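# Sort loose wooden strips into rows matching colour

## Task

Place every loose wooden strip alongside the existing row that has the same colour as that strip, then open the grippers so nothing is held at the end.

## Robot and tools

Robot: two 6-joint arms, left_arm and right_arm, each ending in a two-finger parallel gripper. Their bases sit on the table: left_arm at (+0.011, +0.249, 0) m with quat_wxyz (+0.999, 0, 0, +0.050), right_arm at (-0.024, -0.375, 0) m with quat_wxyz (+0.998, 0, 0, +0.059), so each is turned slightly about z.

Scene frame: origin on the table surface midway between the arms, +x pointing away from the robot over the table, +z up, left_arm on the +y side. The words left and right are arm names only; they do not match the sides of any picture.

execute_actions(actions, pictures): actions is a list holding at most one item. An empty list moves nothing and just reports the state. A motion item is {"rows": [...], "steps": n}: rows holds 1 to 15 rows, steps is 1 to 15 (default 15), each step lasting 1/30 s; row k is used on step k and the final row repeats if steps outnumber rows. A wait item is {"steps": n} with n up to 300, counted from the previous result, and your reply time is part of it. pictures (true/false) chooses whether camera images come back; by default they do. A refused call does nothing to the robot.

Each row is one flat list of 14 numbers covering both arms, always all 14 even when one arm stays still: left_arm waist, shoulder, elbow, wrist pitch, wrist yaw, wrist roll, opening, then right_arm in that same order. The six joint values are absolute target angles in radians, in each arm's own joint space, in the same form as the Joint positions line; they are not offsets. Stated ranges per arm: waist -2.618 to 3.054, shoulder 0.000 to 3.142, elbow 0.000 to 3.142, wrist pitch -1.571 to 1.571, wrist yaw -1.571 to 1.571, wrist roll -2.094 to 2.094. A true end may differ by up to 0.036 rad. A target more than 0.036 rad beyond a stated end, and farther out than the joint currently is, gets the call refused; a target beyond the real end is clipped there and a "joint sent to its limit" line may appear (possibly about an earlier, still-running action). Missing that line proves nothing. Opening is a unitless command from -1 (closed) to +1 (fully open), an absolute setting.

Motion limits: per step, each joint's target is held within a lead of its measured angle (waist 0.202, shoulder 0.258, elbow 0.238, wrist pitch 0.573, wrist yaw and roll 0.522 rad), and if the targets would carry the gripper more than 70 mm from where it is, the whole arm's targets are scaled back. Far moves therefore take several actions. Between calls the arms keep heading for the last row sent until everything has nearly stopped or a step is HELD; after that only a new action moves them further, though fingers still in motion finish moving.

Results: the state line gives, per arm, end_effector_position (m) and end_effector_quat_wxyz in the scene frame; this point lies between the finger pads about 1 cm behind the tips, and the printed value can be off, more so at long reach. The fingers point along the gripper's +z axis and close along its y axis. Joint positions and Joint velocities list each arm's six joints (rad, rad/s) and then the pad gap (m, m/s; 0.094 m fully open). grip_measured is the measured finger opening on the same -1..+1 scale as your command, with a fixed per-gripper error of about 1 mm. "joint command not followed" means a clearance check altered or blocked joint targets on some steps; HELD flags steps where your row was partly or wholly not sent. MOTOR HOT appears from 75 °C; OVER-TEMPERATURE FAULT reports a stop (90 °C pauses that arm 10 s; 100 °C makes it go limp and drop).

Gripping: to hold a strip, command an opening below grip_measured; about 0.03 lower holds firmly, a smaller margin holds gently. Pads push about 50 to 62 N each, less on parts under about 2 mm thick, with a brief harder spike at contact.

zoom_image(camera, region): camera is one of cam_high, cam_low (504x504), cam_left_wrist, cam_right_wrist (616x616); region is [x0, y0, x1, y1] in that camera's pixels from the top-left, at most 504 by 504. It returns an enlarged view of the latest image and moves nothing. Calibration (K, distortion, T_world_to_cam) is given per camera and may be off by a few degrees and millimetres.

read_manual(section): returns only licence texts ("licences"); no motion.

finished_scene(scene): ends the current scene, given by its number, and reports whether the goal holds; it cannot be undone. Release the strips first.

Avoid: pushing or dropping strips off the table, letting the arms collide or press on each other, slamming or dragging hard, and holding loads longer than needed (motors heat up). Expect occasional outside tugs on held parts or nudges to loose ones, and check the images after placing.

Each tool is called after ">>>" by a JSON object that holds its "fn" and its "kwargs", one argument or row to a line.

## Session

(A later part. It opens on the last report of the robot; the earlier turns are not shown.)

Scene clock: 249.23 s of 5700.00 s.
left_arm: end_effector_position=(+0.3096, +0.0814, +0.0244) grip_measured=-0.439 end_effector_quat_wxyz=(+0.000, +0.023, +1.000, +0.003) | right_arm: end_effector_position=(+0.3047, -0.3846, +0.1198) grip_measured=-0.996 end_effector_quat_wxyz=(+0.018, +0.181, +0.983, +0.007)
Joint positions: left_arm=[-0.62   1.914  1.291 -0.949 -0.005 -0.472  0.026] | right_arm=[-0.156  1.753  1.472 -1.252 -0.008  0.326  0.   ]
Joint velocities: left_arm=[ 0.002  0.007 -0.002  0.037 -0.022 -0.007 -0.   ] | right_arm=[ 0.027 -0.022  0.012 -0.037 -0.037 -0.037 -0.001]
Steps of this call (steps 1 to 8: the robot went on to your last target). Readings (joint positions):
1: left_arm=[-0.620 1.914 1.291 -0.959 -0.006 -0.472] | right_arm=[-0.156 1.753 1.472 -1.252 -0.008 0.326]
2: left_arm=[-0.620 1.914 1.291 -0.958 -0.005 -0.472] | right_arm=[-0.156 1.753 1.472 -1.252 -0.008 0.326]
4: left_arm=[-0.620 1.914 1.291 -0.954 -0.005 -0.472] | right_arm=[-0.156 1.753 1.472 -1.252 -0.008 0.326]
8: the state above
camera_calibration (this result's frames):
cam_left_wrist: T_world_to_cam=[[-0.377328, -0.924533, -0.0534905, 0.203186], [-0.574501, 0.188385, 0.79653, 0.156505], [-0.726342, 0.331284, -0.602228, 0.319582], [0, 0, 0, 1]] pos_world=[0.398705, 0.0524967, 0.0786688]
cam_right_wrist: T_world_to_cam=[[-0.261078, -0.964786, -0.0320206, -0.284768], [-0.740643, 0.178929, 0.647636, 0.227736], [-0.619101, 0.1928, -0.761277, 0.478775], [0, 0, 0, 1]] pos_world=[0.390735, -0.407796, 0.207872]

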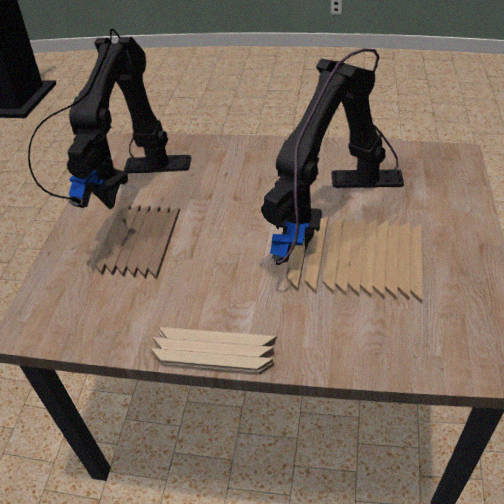

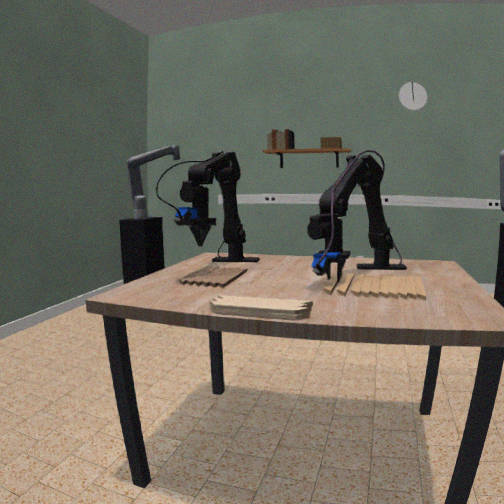

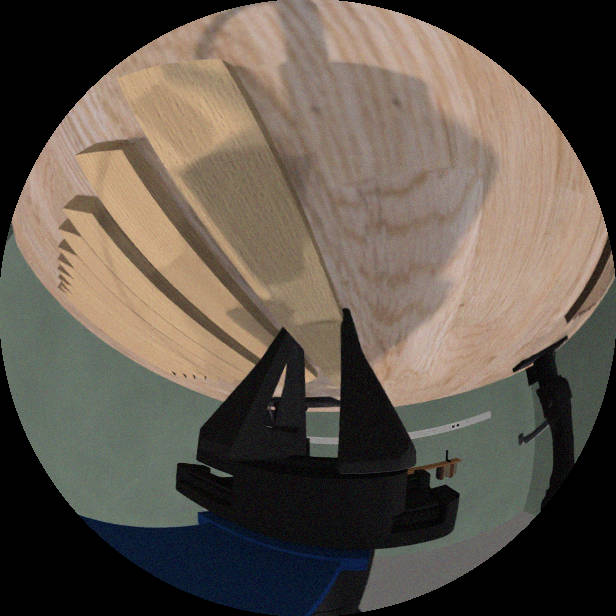

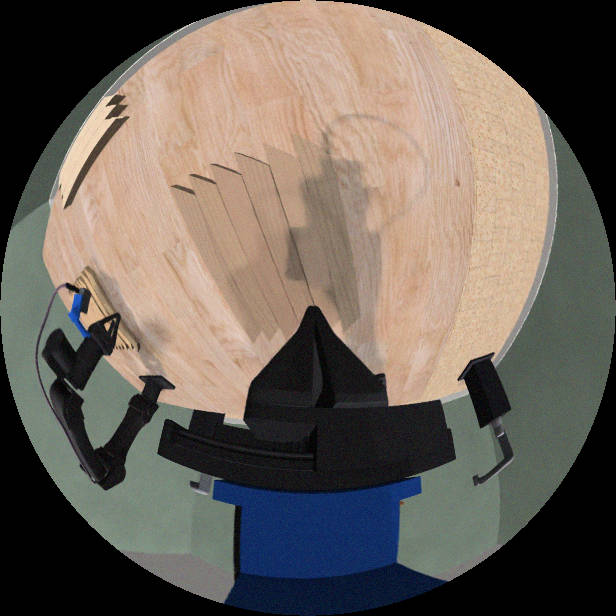

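>>> {"fn": "execute_actions", "kwargs": {
  "actions": [
    {"rows": [[-0.618,1.93,1.284,-0.925,0,-0.48,-0.48,-0.15,1.75,1.48,-1.265,-0.01,0.32,-1],[-0.618,1.933,1.284,-0.925,0,-0.48,-0.47,-0.15,1.75,1.48,-1.265,-0.01,0.32,-1],[-0.618,1.933,1.284,-0.925,0,-0.48,-0.45,-0.15,1.75,1.48,-1.265,-0.01,0.32,-1],[-0.618,1.933,1.284,-0.925,0,-0.48,-0.42,-0.15,1.75,1.48,-1.265,-0.01,0.32,-1],[-0.618,1.92,1.29,-0.935,0,-0.48,-0.38,-0.15,1.75,1.48,-1.265,-0.01,0.32,-1],[-0.618,1.905,1.30,-0.95,0,-0.48,-0.33,-0.15,1.75,1.48,-1.265,-0.01,0.32,-1],[-0.618,1.89,1.31,-0.965,0,-0.48,-0.28,-0.15,1.75,1.48,-1.265,-0.01,0.32,-1],[-0.618,1.88,1.325,-0.99,0,-0.48,-0.28,-0.15,1.75,1.48,-1.265,-0.01,0.32,-1],[-0.618,1.875,1.345,-1.02,0,-0.48,-0.28,-0.15,1.75,1.48,-1.265,-0.01,0.32,-1],[-0.618,1.875,1.37,-1.05,0,-0.48,-0.28,-0.15,1.75,1.48,-1.265,-0.01,0.32,-1],[-0.618,1.88,1.395,-1.07,0,-0.48,-0.28,-0.15,1.75,1.48,-1.265,-0.01,0.32,-1],[-0.618,1.89,1.42,-1.08,0,-0.48,-0.28,-0.15,1.75,1.48,-1.265,-0.01,0.32,-1],[-0.62,1.90,1.445,-1.08,0,-0.485,-0.3,-0.15,1.75,1.48,-1.265,-0.01,0.32,-1],[-0.627,1.91,1.465,-1.075,0,-0.49,-0.4,-0.15,1.75,1.48,-1.265,-0.01,0.32,-1],[-0.636,1.92,1.48,-1.07,0,-0.5,-0.55,-0.15,1.75,1.48,-1.265,-0.01,0.32,-1]], "steps": 15}
  ],
  "pictures": false
}}

>>> {"fn": "execute_actions", "kwargs": {
  "actions": [
    {"rows": [[-0.647,1.93,1.492,-1.06,0,-0.51,-0.7,-0.15,1.75,1.48,-1.265,-0.01,0.32,-1],[-0.658,1.94,1.50,-1.05,0,-0.52,-0.85,-0.15,1.75,1.48,-1.265,-0.01,0.32,-1],[-0.667,1.948,1.50,-1.04,0,-0.53,-0.95,-0.15,1.75,1.48,-1.265,-0.01,0.32,-1],[-0.673,1.955,1.49,-1.03,0,-0.53,-1,-0.15,1.75,1.48,-1.265,-0.01,0.32,-1],[-0.676,1.96,1.48,-1.015,0,-0.53,-1,-0.15,1.75,1.48,-1.265,-0.01,0.32,-1],[-0.676,1.964,1.47,-1.0,0,-0.53,-1,-0.15,1.75,1.48,-1.265,-0.01,0.32,-1],[-0.676,1.968,1.46,-0.98,0,-0.53,-1,-0.15,1.75,1.48,-1.265,-0.01,0.32,-1],[-0.676,1.972,1.45,-0.96,0,-0.53,-1,-0.15,1.75,1.48,-1.265,-0.01,0.32,-1],[-0.676,1.976,1.44,-0.942,0,-0.53,-1,-0.15,1.75,1.48,-1.265,-0.01,0.32,-1],[-0.676,1.979,1.43,-0.928,0,-0.53,-1,-0.15,1.75,1.48,-1.265,-0.01,0.32,-1],[-0.676,1.982,1.42,-0.918,0,-0.53,-1,-0.15,1.75,1.48,-1.265,-0.01,0.32,-1],[-0.676,1.985,1.41,-0.914,0,-0.53,-1,-0.15,1.75,1.48,-1.265,-0.01,0.32,-1],[-0.676,1.987,1.402,-0.914,0,-0.53,-1,-0.15,1.75,1.48,-1.265,-0.01,0.32,-1],[-0.676,1.988,1.396,-0.918,0,-0.53,-1,-0.15,1.75,1.48,-1.265,-0.01,0.32,-1],[-0.676,1.988,1.392,-0.922,0,-0.53,-1,-0.15,1.75,1.48,-1.265,-0.01,0.32,-1]], "steps": 15}
  ],
  "pictures": false
}}

>>> {"fn": "execute_actions", "kwargs": {
  "actions": [
    {"steps": 8}
  ]
}}

Scene clock: 265.60 s of 5700.00 s.
left_arm: end_effector_position=(+0.3231, +0.0734, +0.0547) grip_measured=-0.482 end_effector_quat_wxyz=(+0.010, +0.020, +1.000, -0.003) | right_arm: end_effector_position=(+0.3047, -0.3846, +0.1198) grip_measured=-0.996 end_effector_quat_wxyz=(+0.018, +0.181, +0.983, +0.007)
Joint positions: left_arm=[-0.62   1.914  1.417 -1.053 -0.005 -0.478  0.024] | right_arm=[-0.156  1.753  1.472 -1.252 -0.008  0.326  0.   ]
Joint velocities: left_arm=[-0.012 -0.022  0.696 -0.081 -0.037 -0.081 -0.133] | right_arm=[ 0.002  0.007  0.017  0.081  0.007 -0.007  0.001]
Steps of this call (steps 1 to 30: the robot went on to your last target; steps 31 to 90: nothing new was sent; then 12.87 s passed at rest; steps 91 to 105: all 15 steps of this action). Readings (joint positions):
91: left_arm=[-0.620 1.914 1.291 -0.947 -0.005 -0.472] | right_arm=[-0.156 1.753 1.472 -1.252 -0.008 0.326]
92: left_arm=[-0.620 1.914 1.291 -0.946 -0.005 -0.472] | right_arm=[-0.156 1.753 1.472 -1.252 -0.008 0.326]
94: left_arm=[-0.620 1.914 1.291 -0.945 -0.005 -0.472] | right_arm=[-0.156 1.753 1.472 -1.252 -0.008 0.326]
98: left_arm=[-0.620 1.914 1.292 -0.951 -0.005 -0.472] | right_arm=[-0.156 1.753 1.472 -1.252 -0.008 0.326]
105: the state above

Scene clock: 266.10 s of 5700.00 s.
left_arm: end_effector_position=(+0.3281, +0.0458, +0.0317) grip_measured=-0.987 end_effector_quat_wxyz=(+0.022, +0.027, +0.999, -0.013) | right_arm: end_effector_position=(+0.3047, -0.3846, +0.1198) grip_measured=-0.996 end_effector_quat_wxyz=(+0.018, +0.181, +0.983, +0.007)
Joint positions: left_arm=[-0.676  1.979  1.412 -0.951 -0.001 -0.52   0.001] | right_arm=[-0.156  1.753  1.472 -1.252 -0.008  0.326  0.   ]
Joint velocities: left_arm=[-0.007  0.071 -0.227 -0.007  0.037 -0.022 -0.001] | right_arm=[ 0.012  0.002  0.002 -0.022 -0.066 -0.037 -0.   ]
Steps of this call (steps 1 to 15: all 15 steps of this action). Readings (joint positions):
1: left_arm=[-0.622 1.914 1.440 -1.053 -0.005 -0.483] | right_arm=[-0.156 1.753 1.472 -1.252 -0.008 0.326]
2: left_arm=[-0.627 1.914 1.458 -1.052 -0.005 -0.489] | right_arm=[-0.156 1.753 1.472 -1.252 -0.008 0.326]
4: left_arm=[-0.643 1.914 1.477 -1.043 -0.005 -0.501] | right_arm=[-0.156 1.753 1.472 -1.252 -0.008 0.326]
8: left_arm=[-0.673 1.938 1.475 -1.017 -0.002 -0.513] | right_arm=[-0.156 1.753 1.472 -1.252 -0.008 0.326]
15: the state above

Scene clock: 266.37 s of 5700.00 s.
left_arm: end_effector_position=(+0.3255, +0.0475, +0.0268) grip_measured=-0.987 end_effector_quat_wxyz=(+0.018, +0.026, +0.999, -0.010) | right_arm: end_effector_position=(+0.3047, -0.3846, +0.1198) grip_measured=-0.996 end_effector_quat_wxyz=(+0.018, +0.181, +0.983, +0.007)
Joint positions: left_arm=[-0.676  1.984  1.399 -0.945 -0.001 -0.522  0.001] | right_arm=[-0.156  1.753  1.472 -1.252 -0.008  0.326  0.   ]
Joint velocities: left_arm=[-0.017 -0.017  0.012  0.051 -0.051 -0.037  0.   ] | right_arm=[-0.017 -0.022 -0.012  0.037  0.007  0.037  0.001]
Steps of this call (steps 1 to 8: the robot went on to your last target). Readings (joint positions):
1: left_arm=[-0.676 1.982 1.406 -0.951 -0.001 -0.521] | right_arm=[-0.156 1.753 1.472 -1.252 -0.008 0.326]
2: left_arm=[-0.676 1.983 1.401 -0.951 -0.001 -0.521] | right_arm=[-0.156 1.753 1.472 -1.252 -0.008 0.326]
4: left_arm=[-0.676 1.984 1.399 -0.951 -0.001 -0.522] | right_arm=[-0.156 1.753 1.472 -1.252 -0.008 0.326]
8: the state above
camera_calibration (this result's frames):
cam_left_wrist: T_world_to_cam=[[-0.381755, -0.923305, -0.0420809, 0.178995], [-0.599949, 0.21291, 0.771188, 0.177946], [-0.703082, 0.319651, -0.635215, 0.337684], [0, 0, 0, 1]] pos_world=[0.41251, 0.0194392, 0.0848046]
cam_right_wrist: T_world_to_cam=[[-0.261078, -0.964786, -0.0320206, -0.284768], [-0.740643, 0.178929, 0.647636, 0.227736], [-0.619101, 0.1928, -0.761277, 0.478775], [0, 0, 0, 1]] pos_world=[0.390735, -0.407796, 0.207872]

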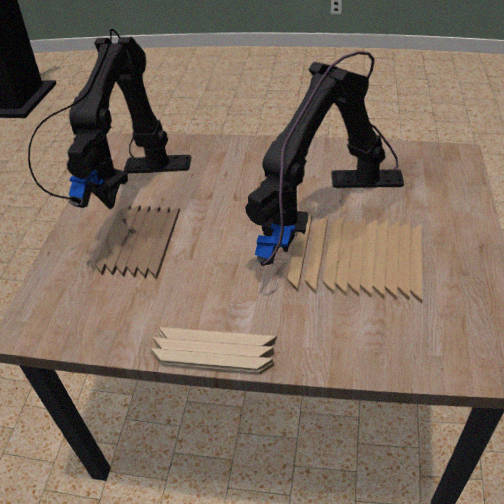

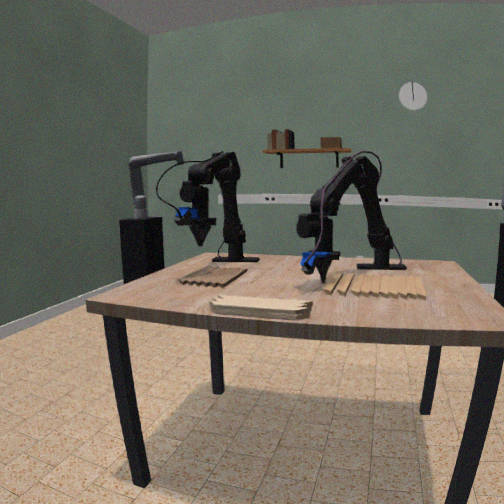

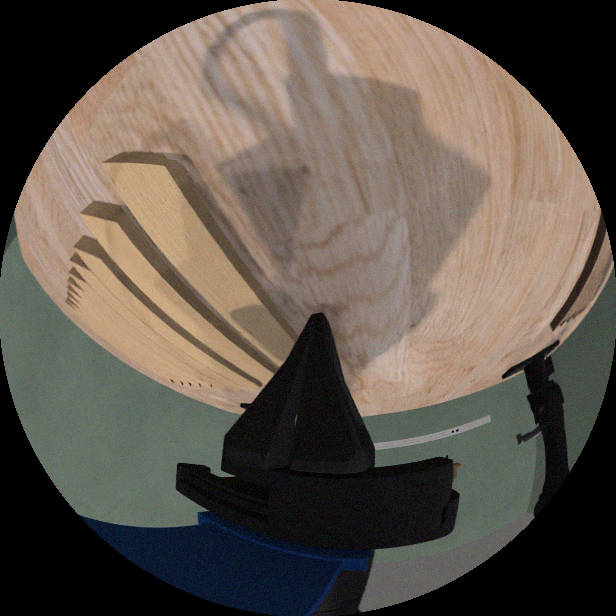

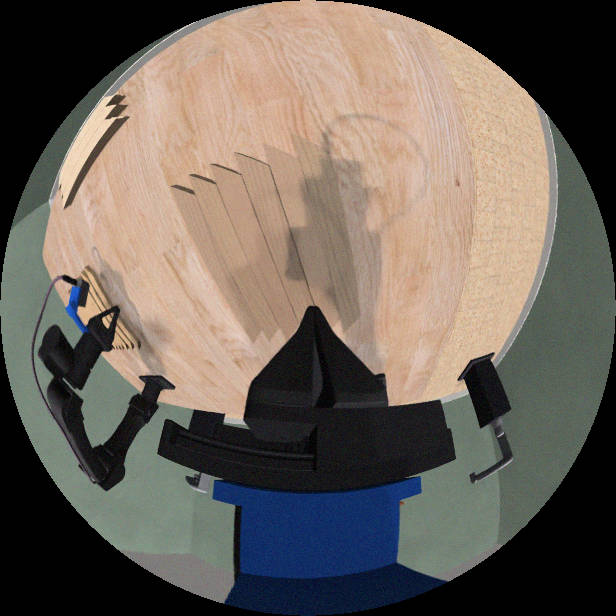

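>>> {"fn": "execute_actions", "kwargs": {
  "actions": [
    {"rows": [[-0.668,1.988,1.38,-0.945,0,-0.51,-1,-0.15,1.75,1.48,-1.265,-0.01,0.32,-1],[-0.661,1.988,1.375,-0.955,0,-0.502,-1,-0.15,1.75,1.48,-1.265,-0.01,0.32,-1],[-0.653,1.988,1.375,-0.962,0,-0.494,-1,-0.15,1.75,1.48,-1.265,-0.01,0.32,-1],[-0.645,1.988,1.375,-0.968,0,-0.486,-1,-0.15,1.75,1.48,-1.265,-0.01,0.32,-1],[-0.637,1.988,1.375,-0.974,0,-0.478,-1,-0.15,1.75,1.48,-1.265,-0.01,0.32,-1],[-0.629,1.988,1.375,-0.98,0,-0.47,-1,-0.15,1.75,1.48,-1.265,-0.01,0.32,-1],[-0.621,1.988,1.375,-0.986,0,-0.462,-1,-0.15,1.75,1.48,-1.265,-0.01,0.32,-1],[-0.613,1.988,1.375,-0.992,0,-0.454,-1,-0.15,1.75,1.48,-1.265,-0.01,0.32,-1],[-0.605,1.988,1.375,-0.998,0,-0.446,-1,-0.15,1.75,1.48,-1.265,-0.01,0.32,-1],[-0.597,1.988,1.375,-1.004,0,-0.438,-1,-0.15,1.75,1.48,-1.265,-0.01,0.32,-1],[-0.589,1.988,1.375,-1.01,0,-0.43,-1,-0.15,1.75,1.48,-1.265,-0.01,0.32,-1],[-0.581,1.988,1.375,-1.015,0,-0.423,-1,-0.15,1.75,1.48,-1.265,-0.01,0.32,-1],[-0.574,1.988,1.375,-1.018,0,-0.418,-1,-0.15,1.75,1.48,-1.265,-0.01,0.32,-1],[-0.568,1.988,1.375,-1.02,0,-0.415,-1,-0.15,1.75,1.48,-1.265,-0.01,0.32,-1],[-0.563,1.988,1.375,-1.02,0,-0.415,-1,-0.15,1.75,1.48,-1.265,-0.01,0.32,-1]], "steps": 15}
  ],
  "pictures": false
}}

>>> {"fn": "execute_actions", "kwargs": {
  "actions": [
    {"steps": 8}
  ]
}}

>>> {"fn": "zoom_image", "kwargs": {
  "camera": "cam_high",
  "region": [260, 200, 440, 320]
}}

Scene clock: 275.63 s of 5700.00 s.
left_arm: end_effector_position=(+0.3317, +0.0837, +0.0266) grip_measured=-0.988 end_effector_quat_wxyz=(-0.005, +0.019, +1.000, +0.002) | right_arm: end_effector_position=(+0.3047, -0.3846, +0.1198) grip_measured=-0.996 end_effector_quat_wxyz=(+0.018, +0.181, +0.983, +0.007)
Joint positions: left_arm=[-0.58   1.984  1.399 -0.996  0.002 -0.442  0.001] | right_arm=[-0.156  1.753  1.472 -1.252 -0.008  0.326  0.   ]
Joint velocities: left_arm=[ 0.173 -0.002 -0.012 -0.11  -0.051  0.154 -0.002] | right_arm=[-0.017 -0.012 -0.002  0.051 -0.095  0.066 -0.001]
Steps of this call (steps 1 to 30: the robot went on to your last target; steps 31 to 90: nothing new was sent; then 5.77 s passed at rest; steps 91 to 105: all 15 steps of this action). Readings (joint positions):
91: left_arm=[-0.676 1.984 1.399 -0.941 -0.001 -0.522] | right_arm=[-0.156 1.753 1.472 -1.252 -0.008 0.326]
92: left_arm=[-0.675 1.984 1.399 -0.941 -0.001 -0.520] | right_arm=[-0.156 1.753 1.472 -1.252 -0.008 0.326]
94: left_arm=[-0.670 1.984 1.399 -0.946 -0.001 -0.512] | right_arm=[-0.156 1.753 1.472 -1.252 -0.008 0.326]
98: left_arm=[-0.640 1.984 1.399 -0.964 -0.001 -0.488] | right_arm=[-0.156 1.753 1.472 -1.252 -0.008 0.326]
105: the state above

Scene clock: 275.90 s of 5700.00 s.
left_arm: end_effector_position=(+0.3315, +0.0887, +0.0266) grip_measured=-0.988 end_effector_quat_wxyz=(-0.010, +0.021, +1.000, +0.004) | right_arm: end_effector_position=(+0.3047, -0.3846, +0.1198) grip_measured=-0.996 end_effector_quat_wxyz=(+0.018, +0.181, +0.983, +0.007)
Joint positions: left_arm=[-0.568  1.984  1.399 -1.006  0.002 -0.426  0.001] | right_arm=[-0.156  1.753  1.472 -1.252 -0.008  0.326  0.   ]
Joint velocities: left_arm=[-0.007  0.007  0.007  0.007  0.081  0.007  0.   ] | right_arm=[ 0.022 -0.007 -0.017 -0.007  0.007 -0.022 -0.   ]
Steps of this call (steps 1 to 8: the robot went on to your last target). Readings (joint positions):
1: left_arm=[-0.575 1.984 1.399 -0.999 0.002 -0.438] | right_arm=[-0.156 1.753 1.472 -1.252 -0.008 0.326]
2: left_arm=[-0.571 1.984 1.399 -1.001 0.002 -0.435] | right_arm=[-0.156 1.753 1.472 -1.252 -0.008 0.326]
4: left_arm=[-0.568 1.984 1.399 -1.004 0.002 -0.431] | right_arm=[-0.156 1.753 1.472 -1.252 -0.008 0.326]
8: the state above
camera_calibration (this result's frames):
cam_left_wrist: T_world_to_cam=[[-0.373685, -0.926304, -0.0481648, 0.217137], [-0.559366, 0.183626, 0.808326, 0.161018], [-0.739912, 0.329001, -0.586761, 0.338702], [0, 0, 0, 1]] pos_world=[0.421818, 0.0601343, 0.0790399]
cam_right_wrist: T_world_to_cam=[[-0.261078, -0.964786, -0.0320206, -0.284768], [-0.740643, 0.178929, 0.647636, 0.227736], [-0.619101, 0.1928, -0.761277, 0.478775], [0, 0, 0, 1]] pos_world=[0.390735, -0.407796, 0.207872]

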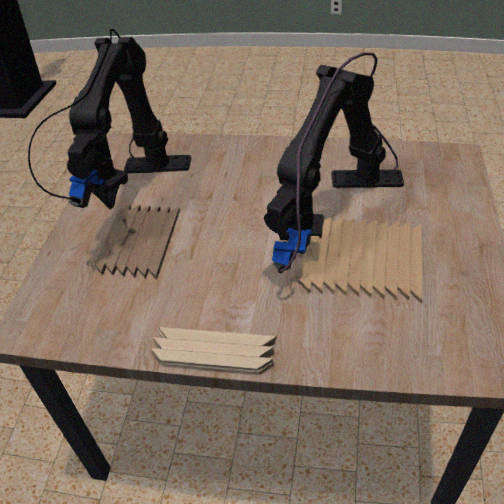

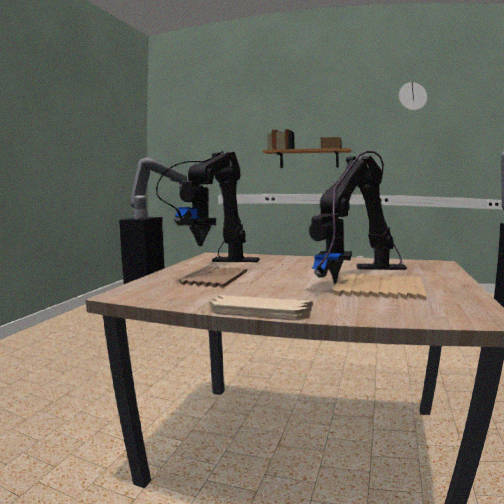

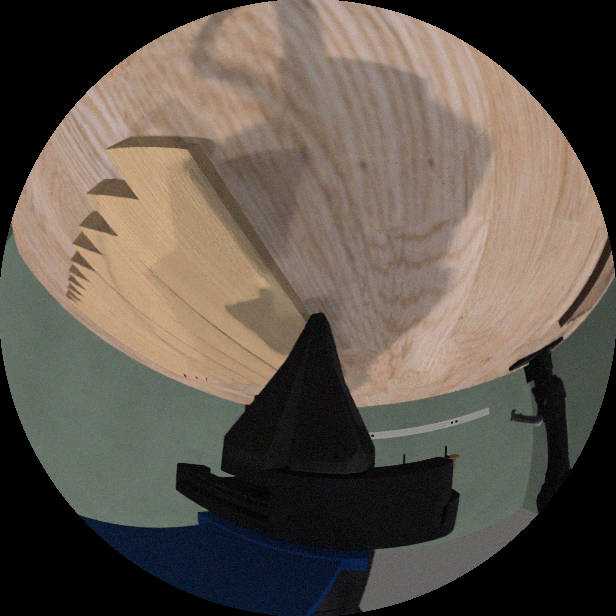

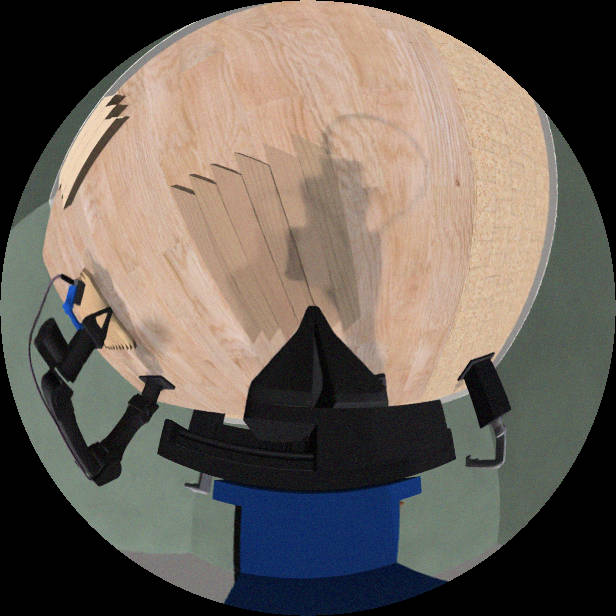

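Region (260, 200, 440, 320) of cam_high's 504x504 image, scaled by 2.800, with more detail than that image has.

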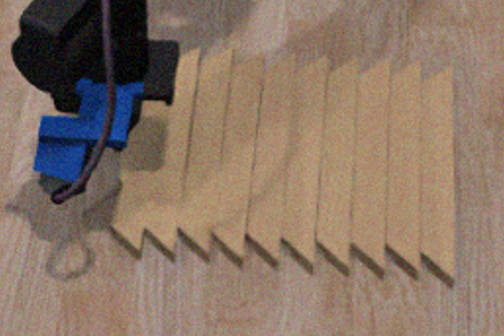

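>>> {"fn": "execute_actions", "kwargs": {
  "actions": [
    {"rows": [[-0.56,1.98,1.39,-1.035,0,-0.415,-1,-0.15,1.75,1.48,-1.265,-0.01,0.32,-0.9],[-0.56,1.98,1.39,-1.04,0,-0.415,-1,-0.15,1.75,1.48,-1.265,-0.01,0.32,-0.8],[-0.56,1.98,1.39,-1.04,0,-0.415,-1,-0.15,1.75,1.48,-1.265,-0.01,0.32,-0.7],[-0.56,1.98,1.39,-1.04,0,-0.415,-1,-0.15,1.75,1.48,-1.265,-0.01,0.32,-0.6],[-0.575,1.98,1.40,-1.03,0,-0.415,-1,-0.15,1.75,1.48,-1.265,-0.01,0.32,-0.5],[-0.59,1.97,1.415,-1.03,0,-0.415,-1,-0.15,1.75,1.48,-1.265,-0.01,0.32,-0.4],[-0.605,1.96,1.435,-1.035,0,-0.415,-1,-0.15,1.75,1.48,-1.265,-0.01,0.32,-0.3],[-0.62,1.945,1.46,-1.055,0,-0.415,-1,-0.15,1.75,1.48,-1.265,-0.01,0.32,-0.2],[-0.63,1.925,1.485,-1.09,0,-0.415,-1,-0.15,1.75,1.48,-1.265,-0.01,0.32,-0.1],[-0.64,1.9,1.51,-1.13,0,-0.415,-1,-0.15,1.75,1.48,-1.265,-0.01,0.32,0],[-0.645,1.875,1.53,-1.17,0,-0.415,-0.9,-0.15,1.75,1.48,-1.265,-0.01,0.32,0],[-0.65,1.855,1.545,-1.21,0,-0.415,-0.7,-0.15,1.75,1.48,-1.265,-0.01,0.32,0],[-0.65,1.84,1.555,-1.24,0,-0.415,-0.5,-0.15,1.75,1.48,-1.265,-0.01,0.32,0],[-0.65,1.83,1.56,-1.255,0,-0.415,-0.25,-0.15,1.75,1.48,-1.265,-0.01,0.32,0],[-0.65,1.825,1.56,-1.26,0,-0.415,0,-0.15,1.75,1.48,-1.265,-0.01,0.32,0]], "steps": 15}
  ],
  "pictures": false
}}

>>> {"fn": "execute_actions", "kwargs": {
  "actions": [
    {"steps": 10}
  ]
}}

Scene clock: 286.30 s of 5700.00 s.
left_arm: end_effector_position=(+0.3209, +0.0600, +0.0925) grip_measured=-0.140 end_effector_quat_wxyz=(+0.021, +0.065, +0.998, -0.012) | right_arm: end_effector_position=(+0.3047, -0.3846, +0.1198) grip_measured=-0.003 end_effector_quat_wxyz=(+0.018, +0.181, +0.983, +0.007)
Joint positions: left_arm=[-0.652  1.88   1.523 -1.165  0.002 -0.421  0.04 ] | right_arm=[-0.156  1.753  1.472 -1.252 -0.008  0.326  0.047]
Joint velocities: left_arm=[-0.095 -0.759  0.413 -0.535  0.007  0.022  0.275] | right_arm=[ 0.002 -0.007  0.002 -0.022  0.007 -0.037  0.   ]
Steps of this call (steps 1 to 30: the robot went on to your last target; steps 31 to 90: nothing new was sent; then 6.90 s passed at rest; steps 91 to 105: all 15 steps of this action). Readings (joint positions):
91: left_arm=[-0.568 1.984 1.399 -1.007 0.002 -0.422] | right_arm=[-0.156 1.753 1.472 -1.252 -0.008 0.326]
92: left_arm=[-0.568 1.984 1.399 -1.009 0.002 -0.422] | right_arm=[-0.156 1.753 1.472 -1.252 -0.008 0.326]
94: left_arm=[-0.568 1.984 1.399 -1.014 0.002 -0.422] | right_arm=[-0.156 1.753 1.472 -1.252 -0.008 0.326]
98: left_arm=[-0.580 1.984 1.404 -1.025 0.001 -0.422] | right_arm=[-0.156 1.753 1.472 -1.252 -0.008 0.326]
105: the state above

Scene clock: 286.63 s of 5700.00 s.
left_arm: end_effector_position=(+0.3111, +0.0654, +0.1196) grip_measured=-0.003 end_effector_quat_wxyz=(+0.025, +0.066, +0.997, -0.015) | right_arm: end_effector_position=(+0.3047, -0.3846, +0.1198) grip_measured=-0.003 end_effector_quat_wxyz=(+0.018, +0.181, +0.983, +0.007)
Joint positions: left_arm=[-0.654  1.82   1.552 -1.245  0.002 -0.421  0.047] | right_arm=[-0.156  1.753  1.472 -1.252 -0.008  0.326  0.047]
Joint velocities: left_arm=[-0.007  0.002  0.007 -0.095  0.066  0.022  0.   ] | right_arm=[ 0.002 -0.022 -0.022 -0.022 -0.051 -0.022  0.   ]
Steps of this call (steps 1 to 10: the robot went on to your last target). Readings (joint positions):
1: left_arm=[-0.654 1.856 1.535 -1.180 0.002 -0.421] | right_arm=[-0.156 1.753 1.472 -1.252 -0.008 0.326]
2: left_arm=[-0.654 1.837 1.544 -1.192 0.002 -0.421] | right_arm=[-0.156 1.753 1.472 -1.252 -0.008 0.326]
4: left_arm=[-0.654 1.818 1.552 -1.211 0.002 -0.421] | right_arm=[-0.156 1.753 1.472 -1.252 -0.008 0.326]
8: left_arm=[-0.654 1.820 1.552 -1.238 0.002 -0.421] | right_arm=[-0.156 1.753 1.472 -1.252 -0.008 0.326]
10: the state above
camera_calibration (this result's frames):
cam_left_wrist: T_world_to_cam=[[-0.452789, -0.890661, -0.0412983, 0.213779], [-0.59328, 0.266385, 0.759644, 0.0896773], [-0.665583, 0.36846, -0.649027, 0.36758], [0, 0, 0, 1]] pos_world=[0.394655, 0.0310776, 0.179275]
cam_right_wrist: T_world_to_cam=[[-0.261078, -0.964786, -0.0320206, -0.284768], [-0.740643, 0.178929, 0.647636, 0.227736], [-0.619101, 0.1928, -0.761277, 0.478775], [0, 0, 0, 1]] pos_world=[0.390735, -0.407796, 0.207872]

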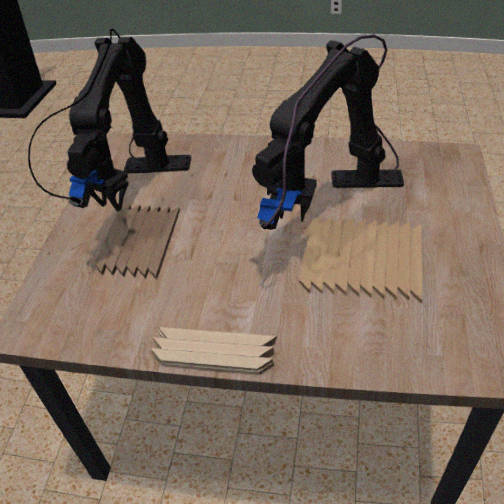

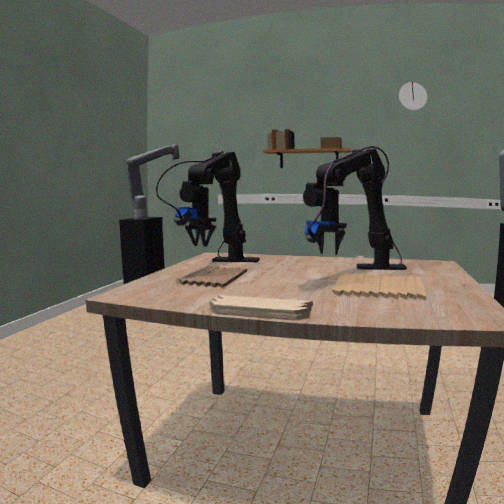

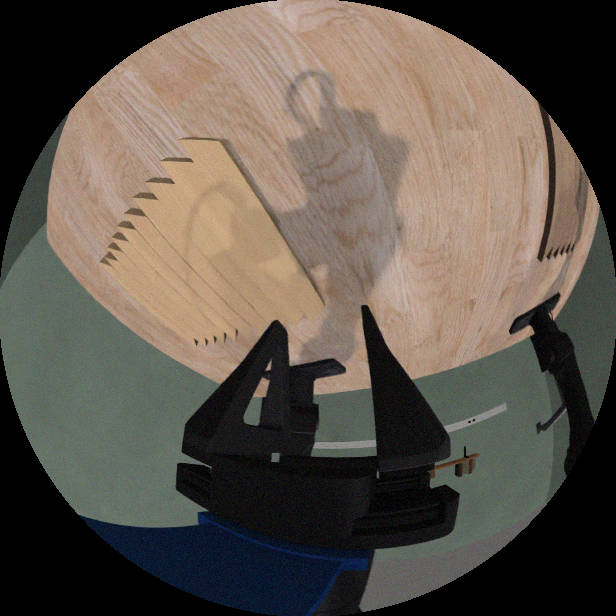

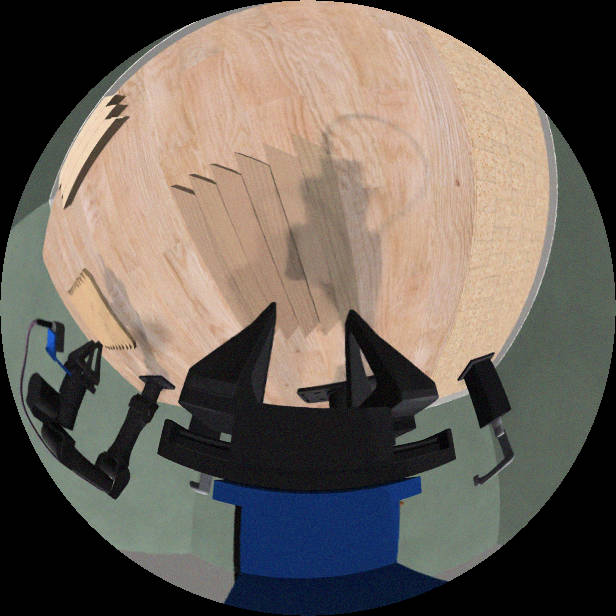

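>>> {"fn": "finished_scene", "kwargs": {
  "scene": 1
}}

The scene is finished: the task was done.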